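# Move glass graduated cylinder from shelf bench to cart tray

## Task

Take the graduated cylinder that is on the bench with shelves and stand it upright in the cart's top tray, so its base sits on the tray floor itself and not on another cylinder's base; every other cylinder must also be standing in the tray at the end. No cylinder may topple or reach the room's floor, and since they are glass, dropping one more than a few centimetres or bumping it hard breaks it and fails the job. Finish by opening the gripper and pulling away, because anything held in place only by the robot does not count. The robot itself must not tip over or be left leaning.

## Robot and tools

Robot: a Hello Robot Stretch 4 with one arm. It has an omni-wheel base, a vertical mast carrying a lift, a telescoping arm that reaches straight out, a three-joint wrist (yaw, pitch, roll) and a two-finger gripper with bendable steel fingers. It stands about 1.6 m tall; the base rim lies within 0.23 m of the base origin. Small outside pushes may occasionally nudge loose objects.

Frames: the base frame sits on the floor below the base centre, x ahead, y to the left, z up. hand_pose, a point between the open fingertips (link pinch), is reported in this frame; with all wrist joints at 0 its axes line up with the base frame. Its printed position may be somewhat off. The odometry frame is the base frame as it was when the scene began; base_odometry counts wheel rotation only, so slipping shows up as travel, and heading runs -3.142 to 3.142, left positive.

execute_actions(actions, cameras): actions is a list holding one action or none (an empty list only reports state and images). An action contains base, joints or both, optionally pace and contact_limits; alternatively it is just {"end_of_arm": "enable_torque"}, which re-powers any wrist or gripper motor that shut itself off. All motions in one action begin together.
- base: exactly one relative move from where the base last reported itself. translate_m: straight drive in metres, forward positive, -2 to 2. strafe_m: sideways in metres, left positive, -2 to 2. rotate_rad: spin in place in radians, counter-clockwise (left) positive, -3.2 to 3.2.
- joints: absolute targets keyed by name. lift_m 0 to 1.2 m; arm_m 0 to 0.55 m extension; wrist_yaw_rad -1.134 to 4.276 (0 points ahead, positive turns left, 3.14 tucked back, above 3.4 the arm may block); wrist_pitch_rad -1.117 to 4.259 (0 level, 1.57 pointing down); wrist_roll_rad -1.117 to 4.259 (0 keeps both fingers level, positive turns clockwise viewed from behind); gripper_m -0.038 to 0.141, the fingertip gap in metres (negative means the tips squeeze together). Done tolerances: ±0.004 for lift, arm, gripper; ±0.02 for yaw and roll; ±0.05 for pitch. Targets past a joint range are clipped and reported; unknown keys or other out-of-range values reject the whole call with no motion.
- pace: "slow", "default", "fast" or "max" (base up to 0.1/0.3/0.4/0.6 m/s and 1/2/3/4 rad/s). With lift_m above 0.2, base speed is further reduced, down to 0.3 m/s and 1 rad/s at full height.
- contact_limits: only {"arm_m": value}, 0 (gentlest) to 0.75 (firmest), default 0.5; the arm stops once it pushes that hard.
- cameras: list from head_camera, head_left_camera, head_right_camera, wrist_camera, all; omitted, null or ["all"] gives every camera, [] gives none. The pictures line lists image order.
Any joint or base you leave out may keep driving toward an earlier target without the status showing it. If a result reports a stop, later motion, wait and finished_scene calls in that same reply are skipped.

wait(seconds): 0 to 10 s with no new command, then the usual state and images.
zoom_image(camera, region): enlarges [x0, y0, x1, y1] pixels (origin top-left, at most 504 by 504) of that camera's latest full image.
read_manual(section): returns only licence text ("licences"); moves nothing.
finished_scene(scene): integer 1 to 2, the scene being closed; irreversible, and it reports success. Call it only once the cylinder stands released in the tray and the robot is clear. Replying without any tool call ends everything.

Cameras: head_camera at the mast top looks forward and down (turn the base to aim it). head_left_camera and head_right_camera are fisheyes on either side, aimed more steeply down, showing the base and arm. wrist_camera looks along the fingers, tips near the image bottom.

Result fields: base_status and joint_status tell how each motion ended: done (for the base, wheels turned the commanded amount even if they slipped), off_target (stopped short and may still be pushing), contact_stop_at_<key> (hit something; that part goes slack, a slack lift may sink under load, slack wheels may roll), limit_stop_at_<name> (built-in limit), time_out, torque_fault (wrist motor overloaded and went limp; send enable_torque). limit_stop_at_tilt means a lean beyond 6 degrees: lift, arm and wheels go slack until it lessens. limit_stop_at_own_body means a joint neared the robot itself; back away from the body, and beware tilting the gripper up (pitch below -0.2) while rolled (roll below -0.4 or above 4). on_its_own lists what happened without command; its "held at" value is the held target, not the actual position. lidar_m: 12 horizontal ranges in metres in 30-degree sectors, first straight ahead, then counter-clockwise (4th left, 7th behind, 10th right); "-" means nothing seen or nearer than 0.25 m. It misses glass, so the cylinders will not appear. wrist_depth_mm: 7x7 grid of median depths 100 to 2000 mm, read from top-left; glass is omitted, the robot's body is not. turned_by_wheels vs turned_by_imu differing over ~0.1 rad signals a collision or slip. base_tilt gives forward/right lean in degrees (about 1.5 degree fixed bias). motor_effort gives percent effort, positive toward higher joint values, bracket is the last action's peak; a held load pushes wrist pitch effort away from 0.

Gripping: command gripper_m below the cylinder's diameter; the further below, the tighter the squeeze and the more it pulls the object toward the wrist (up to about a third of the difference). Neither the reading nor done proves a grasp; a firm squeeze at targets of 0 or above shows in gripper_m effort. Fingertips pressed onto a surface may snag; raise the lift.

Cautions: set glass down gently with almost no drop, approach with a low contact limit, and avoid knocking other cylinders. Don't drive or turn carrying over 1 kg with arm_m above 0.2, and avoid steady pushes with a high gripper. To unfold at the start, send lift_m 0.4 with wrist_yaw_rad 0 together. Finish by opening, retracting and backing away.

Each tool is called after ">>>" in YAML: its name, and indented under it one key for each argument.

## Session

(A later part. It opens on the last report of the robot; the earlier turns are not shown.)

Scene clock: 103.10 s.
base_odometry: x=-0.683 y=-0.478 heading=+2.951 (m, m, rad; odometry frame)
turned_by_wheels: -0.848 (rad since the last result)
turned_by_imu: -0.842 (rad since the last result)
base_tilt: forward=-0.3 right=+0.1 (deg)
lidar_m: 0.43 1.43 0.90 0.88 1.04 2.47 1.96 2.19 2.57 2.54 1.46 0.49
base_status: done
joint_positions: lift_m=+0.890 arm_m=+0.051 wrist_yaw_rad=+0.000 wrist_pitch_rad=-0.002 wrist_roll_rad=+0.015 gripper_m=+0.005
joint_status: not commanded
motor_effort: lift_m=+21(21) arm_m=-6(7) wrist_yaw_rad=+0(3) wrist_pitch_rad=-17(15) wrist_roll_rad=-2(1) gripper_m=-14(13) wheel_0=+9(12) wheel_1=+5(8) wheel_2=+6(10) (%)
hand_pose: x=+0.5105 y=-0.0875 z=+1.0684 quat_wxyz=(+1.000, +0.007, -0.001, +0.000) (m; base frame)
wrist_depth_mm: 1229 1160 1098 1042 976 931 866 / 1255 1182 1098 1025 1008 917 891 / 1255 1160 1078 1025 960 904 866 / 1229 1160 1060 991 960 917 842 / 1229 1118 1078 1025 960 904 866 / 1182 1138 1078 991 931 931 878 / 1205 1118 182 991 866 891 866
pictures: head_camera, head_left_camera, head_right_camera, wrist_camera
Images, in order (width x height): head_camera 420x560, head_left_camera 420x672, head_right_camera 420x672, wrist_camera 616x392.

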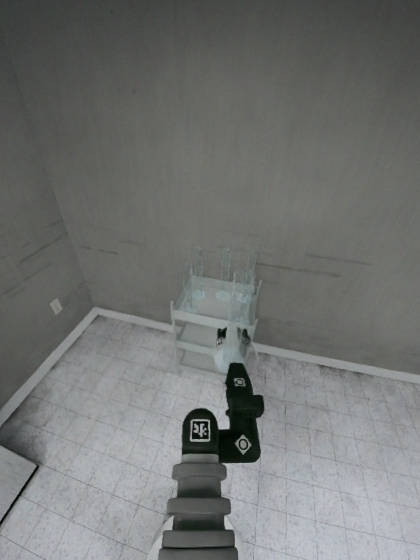

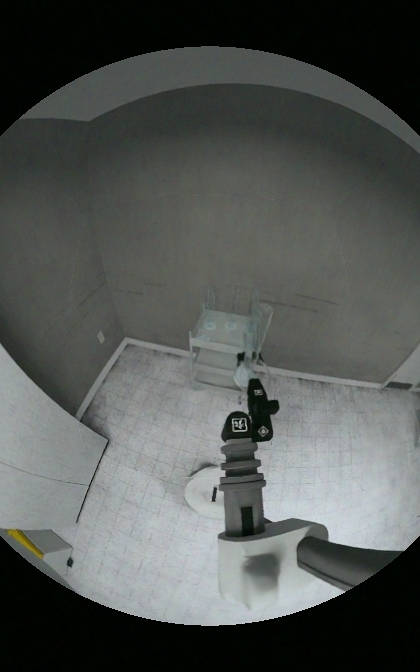

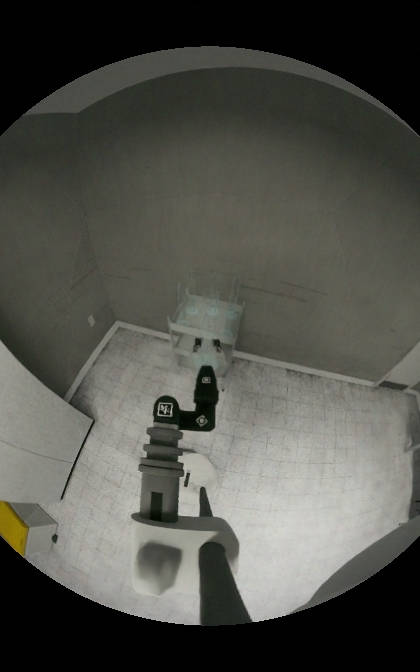

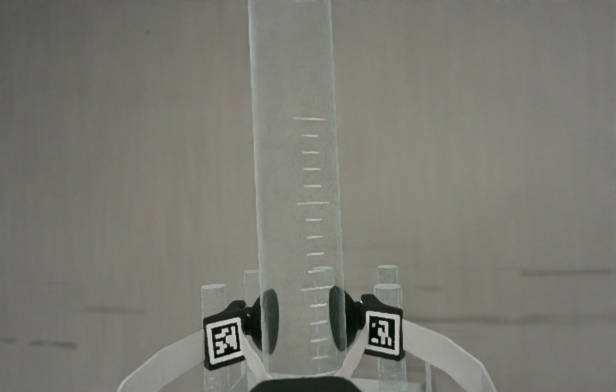

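>>> execute_actions:
  actions:
    - {"base":{"rotate_rad":-0.26},"pace":"slow"}
  cameras: ["head_camera"]

>>> zoom_image:
  camera: "head_camera"
  region: [50,200,290,420]

Scene clock: 107.83 s.
base_odometry: x=-0.683 y=-0.478 heading=+2.692 (m, m, rad; odometry frame)
turned_by_wheels: -0.259 (rad since the last result)
turned_by_imu: -0.258 (rad since the last result)
base_tilt: forward=-0.4 right=+0.2 (deg)
lidar_m: 0.43 0.86 1.41 0.90 0.93 1.42 2.03 1.97 2.66 2.55 1.79 0.48
base_status: done
joint_positions: lift_m=+0.890 arm_m=+0.051 wrist_yaw_rad=+0.000 wrist_pitch_rad=-0.002 wrist_roll_rad=+0.015 gripper_m=+0.005
joint_status: not commanded
motor_effort: lift_m=+21(21) arm_m=-6(6) wrist_yaw_rad=+0(1) wrist_pitch_rad=-15(16) wrist_roll_rad=-2(2) gripper_m=-13(13) wheel_0=+7(9) wheel_1=+4(7) wheel_2=+5(10) (%)
hand_pose: x=+0.5105 y=-0.0874 z=+1.0684 quat_wxyz=(+1.000, +0.007, -0.001, +0.000) (m; base frame)
wrist_depth_mm: 1008 1008 1008 1025 1025 1042 1008 / 1008 991 1008 1008 1008 1042 1042 / 1008 991 1008 1008 1025 1008 1008 / 991 991 1008 991 991 1008 1042 / 960 1008 991 991 1008 1008 1008 / 991 991 976 991 991 991 1008 / 960 976 182 991 976 991 991
pictures: head_camera
Images, in order (width x height): head_camera 420x560.

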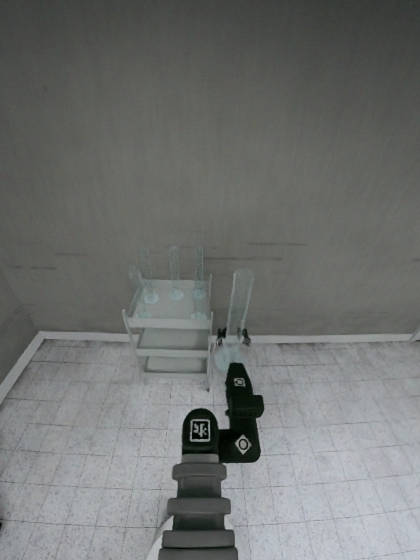

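Region (50, 200, 290, 420) of head_camera's 420x560 image, scaled by 2.100, with more detail than that image has; it fills the top 462 rows of this view, and the rest is white.

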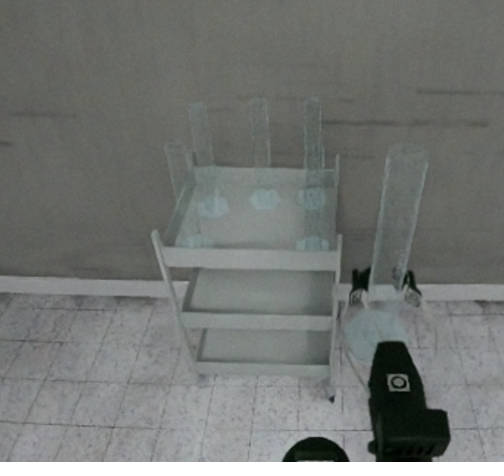

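>>> execute_actions:
  actions:
    - {"base":{"strafe_m":0.29},"pace":"slow"}
  cameras: ["head_camera","wrist_camera"]

>>> zoom_image:
  camera: "head_camera"
  region: [110,200,350,420]

Scene clock: 117.57 s.
base_odometry: x=-0.809 y=-0.739 heading=+2.692 (m, m, rad; odometry frame)
turned_by_wheels: +0.000 (rad since the last result)
turned_by_imu: -0.002 (rad since the last result)
base_tilt: forward=-0.4 right=+0.1 (deg)
lidar_m: 0.44 1.28 1.11 0.60 0.64 0.86 2.48 2.05 2.68 2.85 1.80 0.47
base_status: done
joint_positions: lift_m=+0.890 arm_m=+0.051 wrist_yaw_rad=+0.000 wrist_pitch_rad=-0.002 wrist_roll_rad=+0.015 gripper_m=+0.005
joint_status: not commanded
motor_effort: lift_m=+21(21) arm_m=-6(6) wrist_yaw_rad=-1(1) wrist_pitch_rad=-15(16) wrist_roll_rad=-2(1) gripper_m=-15(13) wheel_0=-7(10) wheel_1=+4(9) wheel_2=+0(2) (%)
hand_pose: x=+0.5105 y=-0.0874 z=+1.0684 quat_wxyz=(+1.000, +0.007, -0.001, +0.000) (m; base frame)
wrist_depth_mm: 991 1008 1008 1025 1008 1042 1025 / 1008 1025 1008 1025 1025 1042 1025 / 991 1008 991 1025 1008 1008 1008 / 991 991 991 1008 1008 1008 1008 / 960 991 991 991 1008 991 1008 / 991 1008 976 976 991 1008 991 / 976 976 182 976 904 976 991
pictures: head_camera, wrist_camera
Images, in order (width x height): head_camera 420x560, wrist_camera 616x392.

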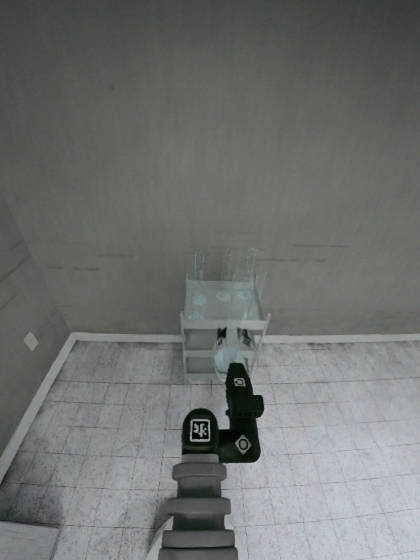

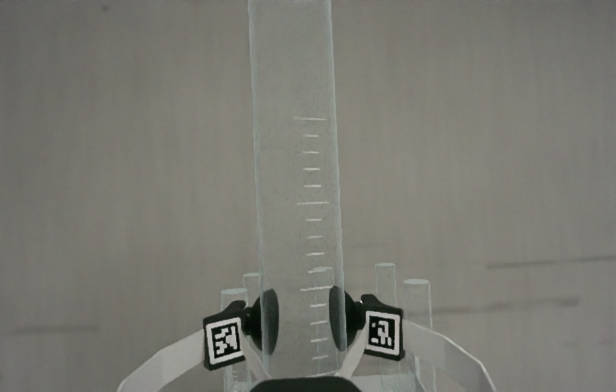

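Region (110, 200, 350, 420) of head_camera's 420x560 image, scaled by 2.100, with more detail than that image has; it fills the top 462 rows of this view, and the rest is white.

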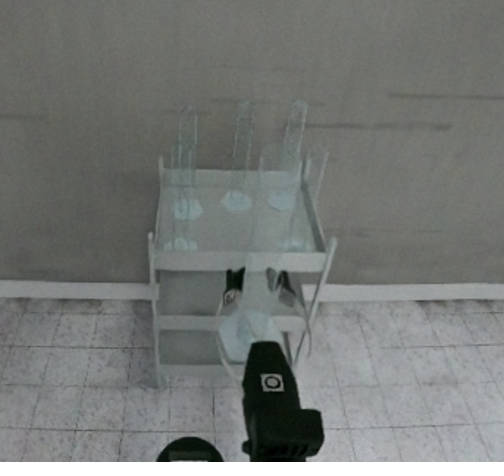

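>>> execute_actions:
  actions:
    - {"base":{"strafe_m":-0.035},"joints":{"arm_m":0.3},"pace":"slow"}
  cameras: ["head_camera","wrist_camera"]

>>> zoom_image:
  camera: "head_camera"
  region: [130,220,330,400]

Scene clock: 126.90 s.
base_odometry: x=-0.794 y=-0.708 heading=+2.692 (m, m, rad; odometry frame)
turned_by_wheels: +0.000 (rad since the last result)
turned_by_imu: -0.001 (rad since the last result)
base_tilt: forward=-0.4 right=+0.1 (deg)
lidar_m: 0.81 1.31 1.14 0.64 0.66 0.93 2.48 2.02 2.64 2.81 1.80 0.88
base_status: done
joint_positions: lift_m=+0.890 arm_m=+0.299 wrist_yaw_rad=+0.000 wrist_pitch_rad=-0.002 wrist_roll_rad=+0.015 gripper_m=+0.005
joint_status: all done
motor_effort: lift_m=+21(21) arm_m=+7(7) wrist_yaw_rad=+0(1) wrist_pitch_rad=-17(17) wrist_roll_rad=-2(3) gripper_m=-14(15) wheel_0=+7(12) wheel_1=-5(10) wheel_2=+0(1) (%)
hand_pose: x=+0.7582 y=-0.0874 z=+1.0684 quat_wxyz=(+1.000, +0.007, -0.001, +0.000) (m; base frame)
wrist_depth_mm: 741 759 759 768 768 768 778 / 750 750 750 741 750 768 768 / 732 750 759 741 759 768 759 / 741 732 750 750 750 750 759 / 723 732 723 741 750 741 759 / 741 723 732 741 750 732 750 / 723 723 182 723 741 741 741
pictures: head_camera, wrist_camera
Images, in order (width x height): head_camera 420x560, wrist_camera 616x392.

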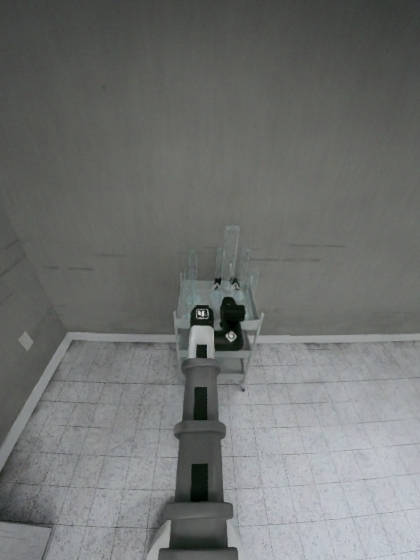

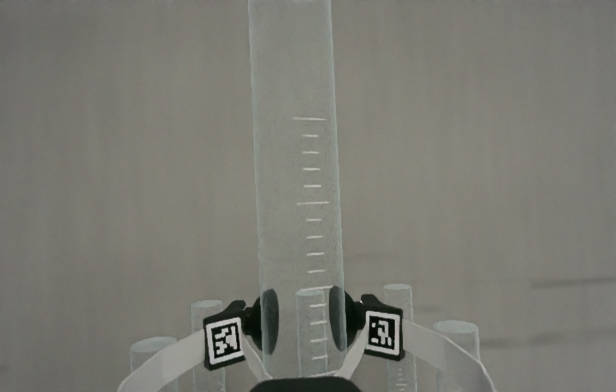

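Region (130, 220, 330, 400) of head_camera's 420x560 image, scaled by 2.520, with more detail than that image has; it fills the top 454 rows of this view, and the rest is white.

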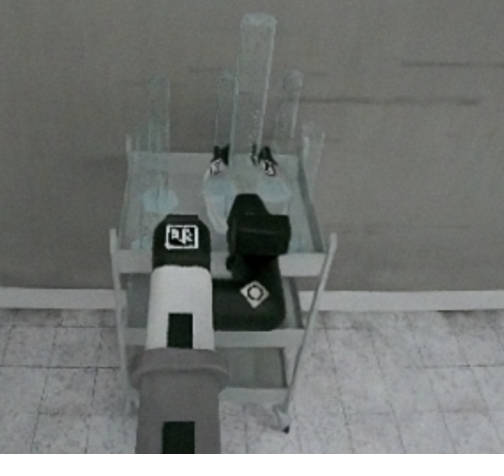

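>>> execute_actions:
  actions:
    - {"joints":{"arm_m":0.48},"pace":"slow"}
  cameras: []

>>> execute_actions:
  actions:
    - {"joints":{"lift_m":0.72},"pace":"slow"}

>>> zoom_image:
  camera: "head_camera"
  region: [130,200,330,380]

Scene clock: 136.37 s.
base_odometry: x=-0.794 y=-0.708 heading=+2.692 (m, m, rad; odometry frame)
turned_by_wheels: +0.000 (rad since the last result)
turned_by_imu: -0.001 (rad since the last result)
base_tilt: forward=-0.3 right=+0.2 (deg)
lidar_m: 0.83 1.27 1.16 0.62 0.66 0.91 2.48 2.02 2.64 2.82 1.82 0.86
base_status: not commanded
joint_positions: lift_m=+0.890 arm_m=+0.479 wrist_yaw_rad=+0.000 wrist_pitch_rad=-0.002 wrist_roll_rad=+0.015 gripper_m=+0.005
joint_status: all done
motor_effort: lift_m=+21(21) arm_m=+7(6) wrist_yaw_rad=+0(0) wrist_pitch_rad=-15(17) wrist_roll_rad=-3(3) gripper_m=-14(14) wheel_0=+7(6) wheel_1=-5(5) wheel_2=+0(0) (%)
hand_pose: x=+0.9382 y=-0.0874 z=+1.0684 quat_wxyz=(+1.000, +0.007, -0.001, +0.000) (m; base frame)
wrist_depth_mm: 564 569 569 580 574 580 574 / 559 559 564 574 569 564 574 / 559 559 559 559 569 569 569 / 554 564 564 559 564 569 564 / 554 544 559 559 554 564 564 / 544 554 559 559 569 564 564 / 539 549 181 554 559 559 559
pictures: none
No camera images: the call's "cameras" was empty. Leave "cameras" out to get every camera's image.

Scene clock: 138.53 s.
base_odometry: x=-0.794 y=-0.708 heading=+2.692 (m, m, rad; odometry frame)
turned_by_wheels: +0.000 (rad since the last result)
turned_by_imu: +0.000 (rad since the last result)
base_tilt: forward=-0.4 right=+0.1 (deg)
lidar_m: 0.81 1.29 1.14 0.63 0.66 0.93 2.48 2.04 2.67 2.83 1.80 0.86
base_status: not commanded
joint_positions: lift_m=+0.720 arm_m=+0.479 wrist_yaw_rad=+0.000 wrist_pitch_rad=-0.002 wrist_roll_rad=+0.015 gripper_m=+0.005
joint_status: all done
motor_effort: lift_m=+15(22) arm_m=+7(7) wrist_yaw_rad=+0(1) wrist_pitch_rad=-15(15) wrist_roll_rad=-1(3) gripper_m=-15(15) wheel_0=+7(6) wheel_1=-5(5) wheel_2=+0(0) (%)
hand_pose: x=+0.9382 y=-0.0874 z=+0.8989 quat_wxyz=(+1.000, +0.007, -0.001, +0.000) (m; base frame)
wrist_depth_mm: 559 569 564 569 580 569 580 / 569 564 574 574 574 580 574 / 559 559 559 559 564 569 569 / 559 554 554 559 559 569 569 / 549 549 559 564 564 564 564 / 539 549 554 549 559 559 554 / 539 544 182 549 462 554 564
pictures: head_camera, head_left_camera, head_right_camera, wrist_camera
Images, in order (width x height): head_camera 420x560, head_left_camera 420x672, head_right_camera 420x672, wrist_camera 616x392.

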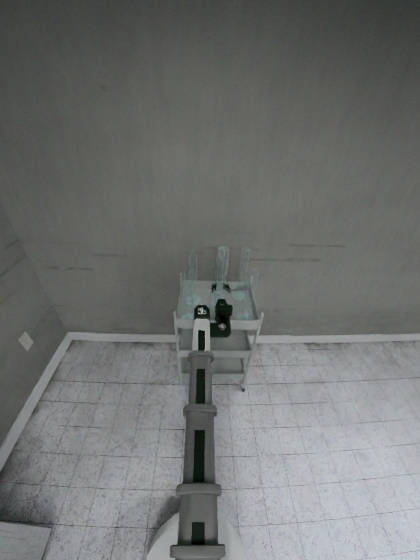

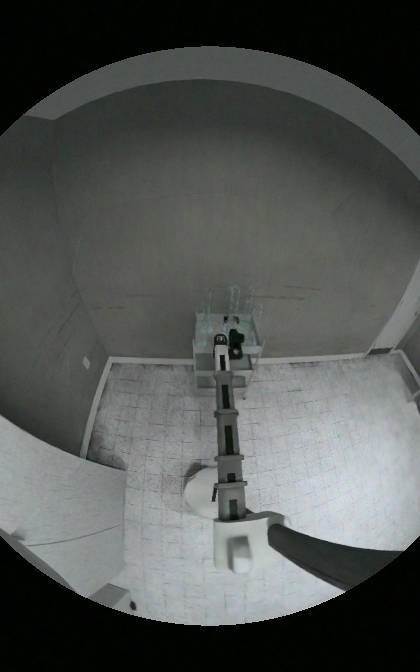

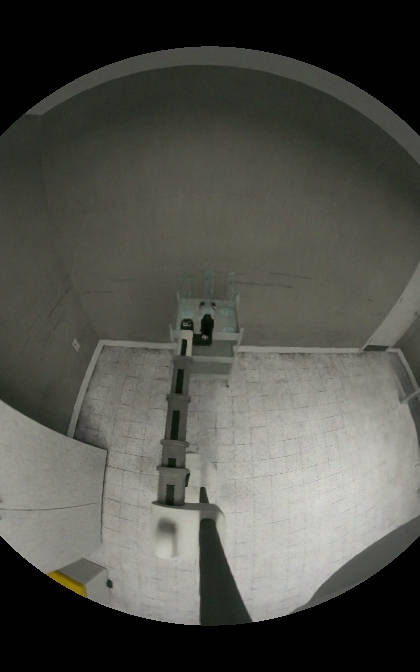

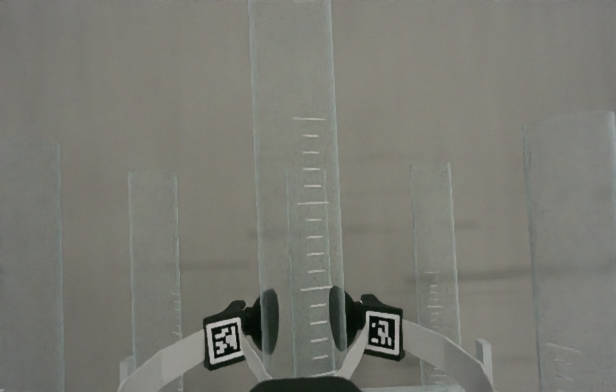

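Region (130, 200, 330, 380) of head_camera's 420x560 image, scaled by 2.520, with more detail than that image has; it fills the top 454 rows of this view, and the rest is white.

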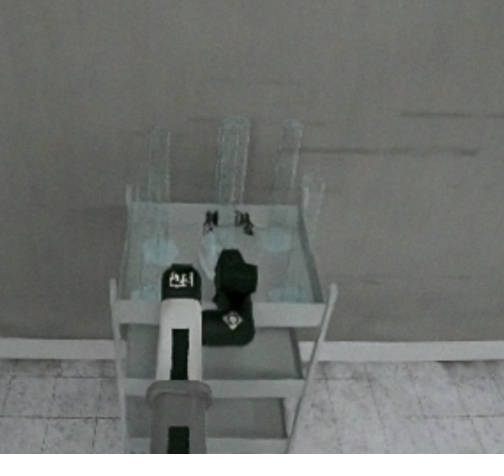

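>>> execute_actions:
  actions:
    - {"joints":{"lift_m":0.685},"pace":"slow"}
  cameras: ["wrist_camera"]

>>> execute_actions:
  actions:
    - {"joints":{"lift_m":0.67},"pace":"slow"}
  cameras: ["wrist_camera","head_camera"]

Scene clock: 145.83 s.
base_odometry: x=-0.794 y=-0.708 heading=+2.692 (m, m, rad; odometry frame)
turned_by_wheels: +0.000 (rad since the last result)
turned_by_imu: -0.001 (rad since the last result)
base_tilt: forward=-0.4 right=+0.1 (deg)
lidar_m: 0.83 1.30 1.16 0.62 0.65 0.91 2.48 2.01 2.63 2.84 1.79 0.88
base_status: not commanded
joint_positions: lift_m=+0.685 arm_m=+0.479 wrist_yaw_rad=+0.000 wrist_pitch_rad=-0.002 wrist_roll_rad=+0.015 gripper_m=+0.005
joint_status: all done
motor_effort: lift_m=+15(15) arm_m=+7(7) wrist_yaw_rad=+0(0) wrist_pitch_rad=-14(16) wrist_roll_rad=-2(3) gripper_m=-15(14) wheel_0=+7(7) wheel_1=-6(5) wheel_2=+0(0) (%)
hand_pose: x=+0.9382 y=-0.0874 z=+0.8639 quat_wxyz=(+1.000, +0.007, -0.001, +0.000) (m; base frame)
wrist_depth_mm: 569 564 569 569 574 574 574 / 559 559 569 569 564 580 580 / 559 564 564 564 569 564 569 / 554 564 559 564 559 569 569 / 554 559 554 559 554 564 569 / 549 549 554 559 554 559 564 / 544 462 181 466 466 473 564
pictures: wrist_camera
Images, in order (width x height): wrist_camera 616x392.

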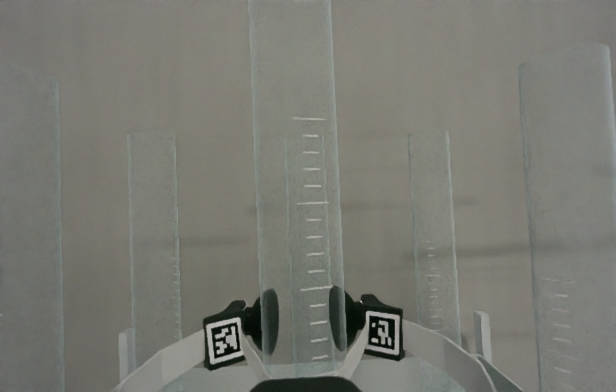

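Scene clock: 146.67 s.
base_odometry: x=-0.794 y=-0.708 heading=+2.692 (m, m, rad; odometry frame)
turned_by_wheels: +0.000 (rad since the last result)
turned_by_imu: +0.000 (rad since the last result)
base_tilt: forward=-0.4 right=+0.2 (deg)
lidar_m: 0.84 1.26 1.16 0.63 0.67 0.92 2.48 2.01 2.67 2.82 1.80 0.86
base_status: not commanded
joint_positions: lift_m=+0.670 arm_m=+0.479 wrist_yaw_rad=+0.000 wrist_pitch_rad=-0.002 wrist_roll_rad=+0.015 gripper_m=+0.005
joint_status: all done
motor_effort: lift_m=+15(15) arm_m=+7(7) wrist_yaw_rad=+0(1) wrist_pitch_rad=-15(14) wrist_roll_rad=-2(3) gripper_m=-16(14) wheel_0=+7(7) wheel_1=-5(5) wheel_2=+0(0) (%)
hand_pose: x=+0.9382 y=-0.0874 z=+0.8489 quat_wxyz=(+1.000, +0.007, -0.001, +0.000) (m; base frame)
wrist_depth_mm: 569 569 569 569 580 580 585 / 564 559 559 564 564 569 580 / 554 559 564 569 574 569 574 / 559 554 554 564 559 569 574 / 549 549 559 559 559 559 564 / 549 554 549 554 554 559 564 / 544 462 182 466 466 430 559
pictures: head_camera, wrist_camera
Images, in order (width x height): head_camera 420x560, wrist_camera 616x392.

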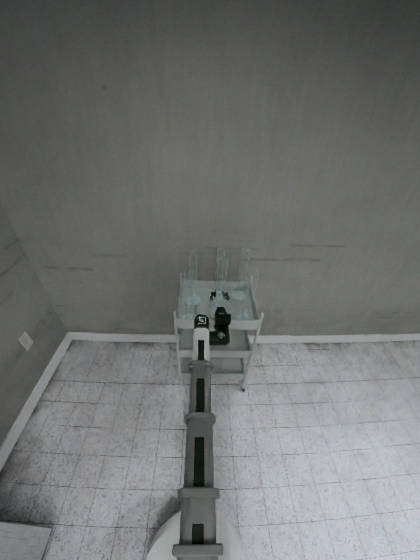

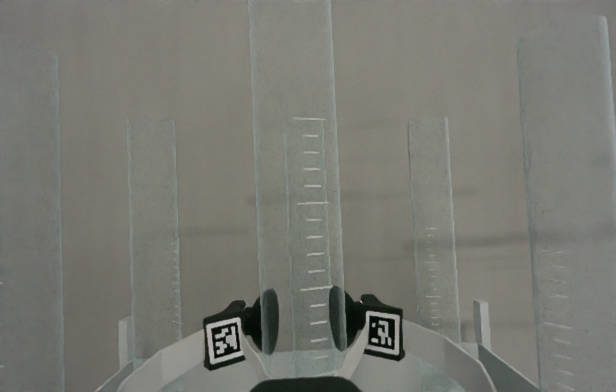

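>>> execute_actions:
  actions:
    - {"joints":{"lift_m":0.65},"pace":"slow"}
  cameras: ["wrist_camera"]

>>> execute_actions:
  actions:
    - {"joints":{"lift_m":0.632},"pace":"slow"}
  cameras: ["wrist_camera"]

Scene clock: 152.77 s.
base_odometry: x=-0.794 y=-0.708 heading=+2.692 (m, m, rad; odometry frame)
turned_by_wheels: +0.000 (rad since the last result)
turned_by_imu: -0.001 (rad since the last result)
base_tilt: forward=-0.4 right=+0.1 (deg)
lidar_m: 0.81 1.28 1.16 0.63 0.67 0.93 2.48 2.03 2.66 2.81 1.78 0.88
base_status: not commanded
joint_positions: lift_m=+0.650 arm_m=+0.479 wrist_yaw_rad=+0.000 wrist_pitch_rad=-0.002 wrist_roll_rad=+0.015 gripper_m=+0.005
joint_status: all done
motor_effort: lift_m=+16(16) arm_m=+7(7) wrist_yaw_rad=+0(1) wrist_pitch_rad=-15(16) wrist_roll_rad=-1(2) gripper_m=-15(16) wheel_0=+6(6) wheel_1=-5(5) wheel_2=+0(0) (%)
hand_pose: x=+0.9382 y=-0.0874 z=+0.8289 quat_wxyz=(+1.000, +0.007, -0.001, +0.000) (m; base frame)
wrist_depth_mm: 564 569 564 564 574 580 580 / 569 564 569 564 564 574 574 / 554 559 564 569 569 569 574 / 554 554 564 564 559 569 569 / 549 554 549 559 559 559 559 / 549 554 554 554 554 559 559 / 544 430 182 469 466 399 554
pictures: wrist_camera
Images, in order (width x height): wrist_camera 616x392.

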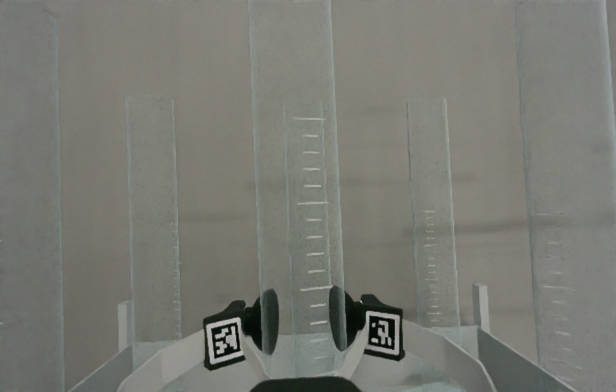

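Scene clock: 153.67 s.
base_odometry: x=-0.794 y=-0.708 heading=+2.692 (m, m, rad; odometry frame)
turned_by_wheels: +0.000 (rad since the last result)
turned_by_imu: +0.000 (rad since the last result)
base_tilt: forward=-0.4 right=+0.1 (deg)
lidar_m: 0.83 1.30 1.16 0.61 0.67 0.94 2.48 2.03 2.64 2.83 1.79 0.86
base_status: not commanded
joint_positions: lift_m=+0.632 arm_m=+0.479 wrist_yaw_rad=+0.000 wrist_pitch_rad=-0.002 wrist_roll_rad=+0.015 gripper_m=+0.005
joint_status: all done
motor_effort: lift_m=+15(16) arm_m=+7(7) wrist_yaw_rad=+0(0) wrist_pitch_rad=-16(16) wrist_roll_rad=-1(3) gripper_m=-13(13) wheel_0=+6(7) wheel_1=-5(5) wheel_2=+0(0) (%)
hand_pose: x=+0.9382 y=-0.0874 z=+0.8108 quat_wxyz=(+1.000, +0.007, -0.001, +0.000) (m; base frame)
wrist_depth_mm: 564 574 564 569 574 569 580 / 554 569 569 564 564 574 574 / 559 559 559 564 569 559 569 / 554 559 559 564 564 569 564 / 554 554 559 554 564 564 569 / 549 554 549 466 473 554 559 / 544 407 182 462 433 399 353
pictures: wrist_camera
Images, in order (width x height): wrist_camera 616x392.

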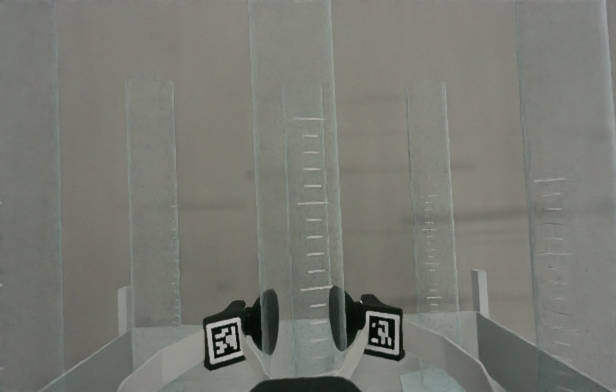

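>>> execute_actions:
  actions:
    - {"joints":{"lift_m":0.608},"pace":"slow"}
  cameras: ["wrist_camera"]

>>> execute_actions:
  actions:
    - {"joints":{"lift_m":0.598},"pace":"slow","contact_limits":{}}
  cameras: ["wrist_camera"]

Scene clock: 160.63 s.
base_odometry: x=-0.794 y=-0.708 heading=+2.692 (m, m, rad; odometry frame)
turned_by_wheels: +0.000 (rad since the last result)
turned_by_imu: -0.001 (rad since the last result)
base_tilt: forward=-0.4 right=+0.1 (deg)
lidar_m: 0.83 1.30 1.18 0.62 0.65 0.94 2.47 2.04 2.66 2.82 1.80 0.86
base_status: not commanded
joint_positions: lift_m=+0.608 arm_m=+0.479 wrist_yaw_rad=+0.000 wrist_pitch_rad=-0.002 wrist_roll_rad=+0.015 gripper_m=+0.005
joint_status: all done
motor_effort: lift_m=+15(15) arm_m=+7(7) wrist_yaw_rad=-1(0) wrist_pitch_rad=-15(16) wrist_roll_rad=-2(1) gripper_m=-15(15) wheel_0=+6(7) wheel_1=-5(5) wheel_2=+0(0) (%)
hand_pose: x=+0.9382 y=-0.0874 z=+0.7869 quat_wxyz=(+1.000, +0.007, -0.001, +0.000) (m; base frame)
wrist_depth_mm: 559 564 569 574 574 580 580 / 559 559 564 564 569 574 569 / 554 559 564 559 569 564 574 / 559 554 554 559 564 569 569 / 549 559 559 554 564 569 564 / 544 469 466 466 477 473 559 / 362 404 182 418 377 373 319
pictures: wrist_camera
Images, in order (width x height): wrist_camera 616x392.

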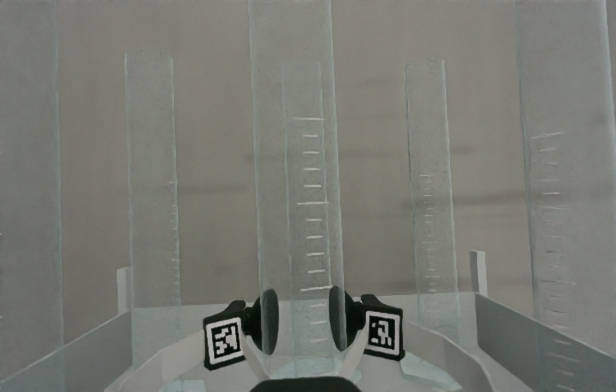

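action 0: "contact_limits" must be an object like {"arm_m": 0.15}; or leave it out

>>> execute_actions:
  actions:
    - {"joints":{"lift_m":0.598},"pace":"slow"}
  cameras: ["wrist_camera"]

>>> execute_actions:
  actions:
    - {"joints":{"lift_m":0.59},"pace":"slow"}
  cameras: ["wrist_camera"]

Scene clock: 163.90 s.
base_odometry: x=-0.794 y=-0.708 heading=+2.692 (m, m, rad; odometry frame)
turned_by_wheels: +0.000 (rad since the last result)
turned_by_imu: -0.001 (rad since the last result)
base_tilt: forward=-0.4 right=+0.1 (deg)
lidar_m: 0.82 1.27 1.15 0.62 0.66 0.93 2.49 2.02 2.64 2.84 1.76 0.87
base_status: not commanded
joint_positions: lift_m=+0.598 arm_m=+0.479 wrist_yaw_rad=+0.000 wrist_pitch_rad=-0.003 wrist_roll_rad=+0.015 gripper_m=+0.005
joint_status: all done
motor_effort: lift_m=+15(17) arm_m=+7(7) wrist_yaw_rad=+0(1) wrist_pitch_rad=-9(16) wrist_roll_rad=-2(4) gripper_m=-14(15) wheel_0=+6(7) wheel_1=-5(5) wheel_2=+0(0) (%)
hand_pose: x=+0.9382 y=-0.0874 z=+0.7774 quat_wxyz=(+1.000, +0.007, -0.002, +0.000) (m; base frame)
wrist_depth_mm: 564 569 564 574 574 580 580 / 559 564 564 569 569 569 574 / 559 559 559 564 564 574 574 / 564 554 554 559 564 564 574 / 554 554 559 559 564 569 564 / 549 466 466 473 473 466 564 / 342 389 182 392 364 370 317
pictures: wrist_camera
Images, in order (width x height): wrist_camera 616x392.

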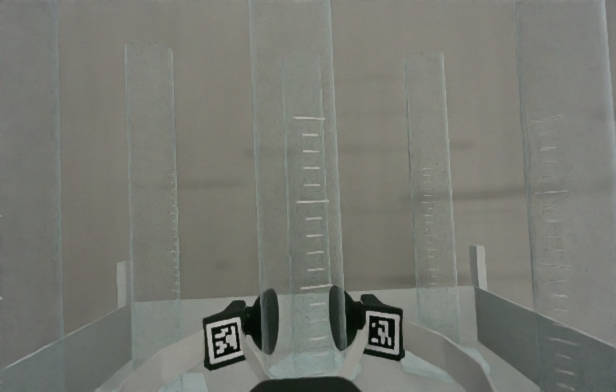

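Scene clock: 164.60 s.
base_odometry: x=-0.794 y=-0.708 heading=+2.692 (m, m, rad; odometry frame)
turned_by_wheels: +0.000 (rad since the last result)
turned_by_imu: +0.000 (rad since the last result)
base_tilt: forward=-0.4 right=+0.1 (deg)
lidar_m: 0.82 1.28 1.17 0.64 0.66 0.94 2.47 2.02 2.64 2.80 1.79 0.85
base_status: not commanded
joint_positions: lift_m=+0.590 arm_m=+0.479 wrist_yaw_rad=+0.000 wrist_pitch_rad=-0.013 wrist_roll_rad=+0.015 gripper_m=+0.005
joint_status: all done
motor_effort: lift_m=+12(13) arm_m=+7(7) wrist_yaw_rad=+0(1) wrist_pitch_rad=+19(16) wrist_roll_rad=-1(1) gripper_m=-15(13) wheel_0=+6(6) wheel_1=-5(5) wheel_2=+0(0) (%)
hand_pose: x=+0.9381 y=-0.0875 z=+0.7725 quat_wxyz=(+1.000, +0.007, -0.007, +0.000) (m; base frame)
wrist_depth_mm: 564 569 574 580 580 591 591 / 569 574 569 574 574 574 580 / 554 564 564 569 574 569 574 / 549 554 559 564 564 564 564 / 554 549 554 559 564 564 569 / 549 466 473 466 473 469 554 / 342 379 184 389 364 373 319
pictures: wrist_camera
Images, in order (width x height): wrist_camera 616x392.

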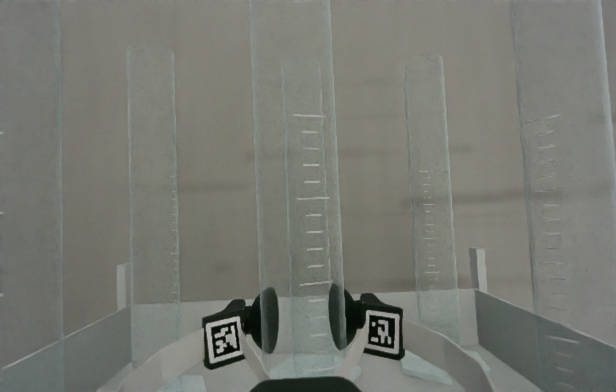

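>>> execute_actions:
  actions:
    - {"joints":{"lift_m":0.599},"pace":"slow"}
  cameras: []

>>> execute_actions:
  actions:
    - {"joints":{"gripper_m":0.08},"pace":"slow"}
  cameras: ["wrist_camera","head_camera"]

Scene clock: 169.33 s.
base_odometry: x=-0.794 y=-0.708 heading=+2.692 (m, m, rad; odometry frame)
turned_by_wheels: +0.000 (rad since the last result)
turned_by_imu: -0.001 (rad since the last result)
base_tilt: forward=-0.4 right=+0.1 (deg)
lidar_m: 0.82 1.29 1.16 0.63 0.66 0.93 2.49 2.02 2.67 2.82 1.78 0.86
base_status: not commanded
joint_positions: lift_m=+0.599 arm_m=+0.479 wrist_yaw_rad=+0.000 wrist_pitch_rad=-0.003 wrist_roll_rad=+0.015 gripper_m=+0.005
joint_status: all done
motor_effort: lift_m=+21(23) arm_m=+7(7) wrist_yaw_rad=+0(1) wrist_pitch_rad=-11(17) wrist_roll_rad=-2(2) gripper_m=-12(13) wheel_0=+7(7) wheel_1=-5(5) wheel_2=+0(0) (%)
hand_pose: x=+0.9382 y=-0.0875 z=+0.7779 quat_wxyz=(+1.000, +0.007, -0.002, +0.000) (m; base frame)
wrist_depth_mm: 564 564 574 574 569 580 585 / 554 564 564 564 569 574 580 / 554 559 574 569 569 574 580 / 559 559 564 564 569 569 564 / 554 549 554 559 564 554 559 / 549 466 466 466 473 469 564 / 340 384 182 392 362 373 317
pictures: none
No camera images: the call's "cameras" was empty. Leave "cameras" out to get every camera's image.

Scene clock: 172.20 s.
base_odometry: x=-0.794 y=-0.708 heading=+2.692 (m, m, rad; odometry frame)
turned_by_wheels: +0.000 (rad since the last result)
turned_by_imu: -0.001 (rad since the last result)
base_tilt: forward=-0.4 right=+0.2 (deg)
lidar_m: 0.83 1.29 1.16 0.62 0.66 0.93 2.49 2.03 2.66 2.83 1.78 0.86
base_status: not commanded
joint_positions: lift_m=+0.599 arm_m=+0.479 wrist_yaw_rad=+0.000 wrist_pitch_rad=-0.004 wrist_roll_rad=+0.015 gripper_m=+0.080
joint_status: all done
motor_effort: lift_m=+21(21) arm_m=+7(7) wrist_yaw_rad=+1(0) wrist_pitch_rad=-9(9) wrist_roll_rad=-2(2) gripper_m=-3(14) wheel_0=+7(6) wheel_1=-5(5) wheel_2=+0(0) (%)
hand_pose: x=+0.9382 y=-0.0875 z=+0.7780 quat_wxyz=(+1.000, +0.007, -0.002, +0.000) (m; base frame)
wrist_depth_mm: 569 574 574 574 574 569 585 / 564 569 564 569 569 580 574 / 554 554 559 554 569 569 574 / 554 559 559 564 564 569 569 / 554 559 554 559 564 569 564 / 549 466 469 477 220 469 559 / 342 389 375 382 373 373 317
pictures: head_camera, wrist_camera
Images, in order (width x height): head_camera 420x560, wrist_camera 616x392.

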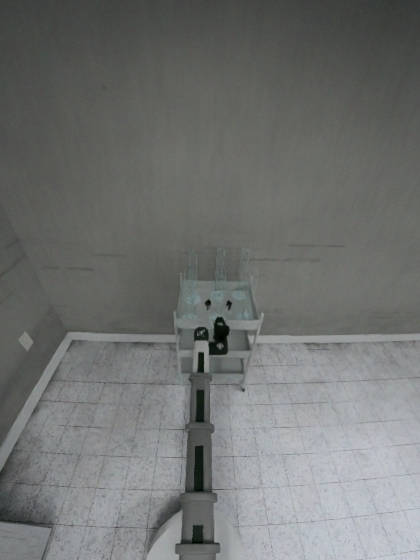

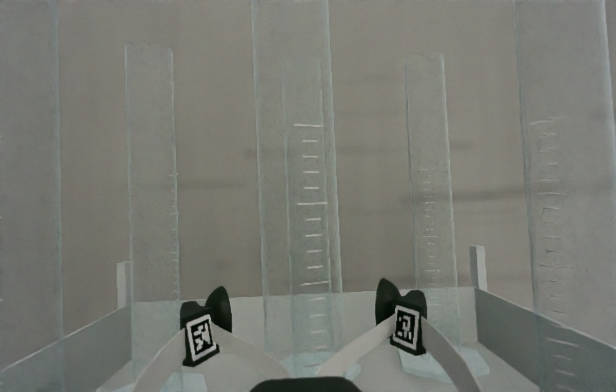

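>>> execute_actions:
  actions:
    - {"joints":{"arm_m":0.05},"pace":"slow"}
  cameras: ["wrist_camera","head_camera"]

>>> zoom_image:
  camera: "head_camera"
  region: [150,230,290,350]

Scene clock: 179.93 s.
base_odometry: x=-0.794 y=-0.708 heading=+2.692 (m, m, rad; odometry frame)
turned_by_wheels: +0.000 (rad since the last result)
turned_by_imu: -0.001 (rad since the last result)
base_tilt: forward=-0.4 right=+0.2 (deg)
lidar_m: 0.82 1.29 1.15 0.64 0.66 0.91 2.48 2.03 2.64 2.82 1.80 0.87
base_status: not commanded
joint_positions: lift_m=+0.599 arm_m=+0.051 wrist_yaw_rad=+0.000 wrist_pitch_rad=-0.004 wrist_roll_rad=+0.015 gripper_m=+0.080
joint_status: all done
motor_effort: lift_m=+21(21) arm_m=-7(11) wrist_yaw_rad=-1(0) wrist_pitch_rad=-10(11) wrist_roll_rad=-2(1) gripper_m=+0(3) wheel_0=+7(7) wheel_1=-5(5) wheel_2=+0(0) (%)
hand_pose: x=+0.5106 y=-0.0874 z=+0.7780 quat_wxyz=(+1.000, +0.007, -0.002, +0.000) (m; base frame)
wrist_depth_mm: 1025 1008 1025 1025 1042 1042 1060 / 1008 1008 1025 1008 1042 1008 1008 / 991 1008 1008 991 1008 1025 1008 / 991 976 991 1008 1008 991 1025 / 960 991 976 976 991 1025 1008 / 976 976 569 569 220 991 1025 / 946 976 891 878 904 991 976
pictures: head_camera, wrist_camera
Images, in order (width x height): head_camera 420x560, wrist_camera 616x392.

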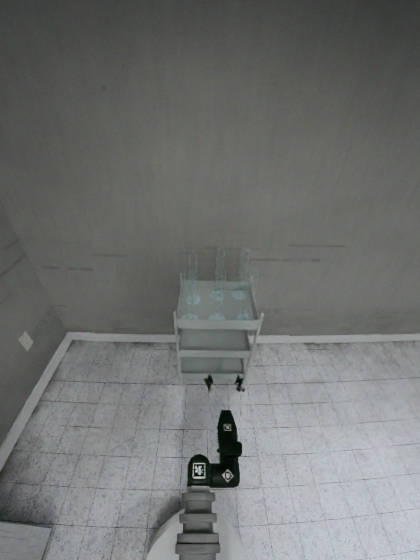

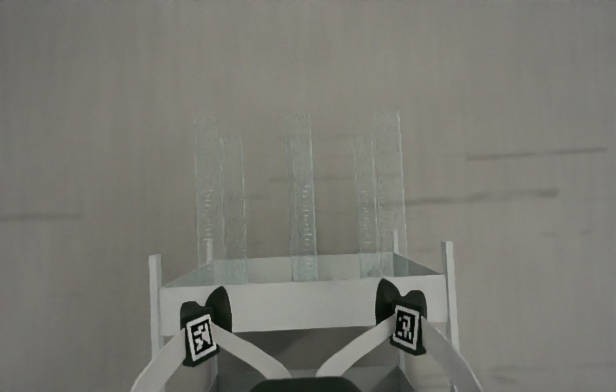

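Region (150, 230, 290, 350) of head_camera's 420x560 image, scaled by 3.600, with more detail than that image has; it fills the top 432 rows of this view, and the rest is white.

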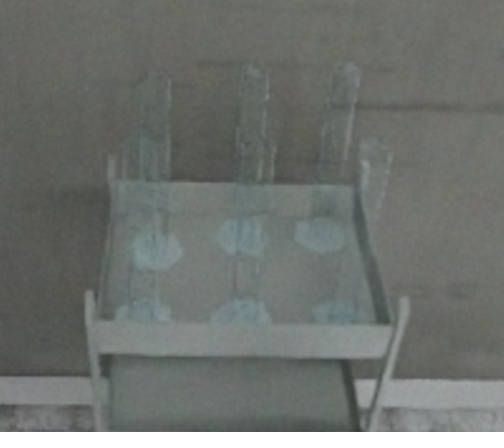

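>>> finished_scene:
  scene: 1

The scene is finished: the task was done.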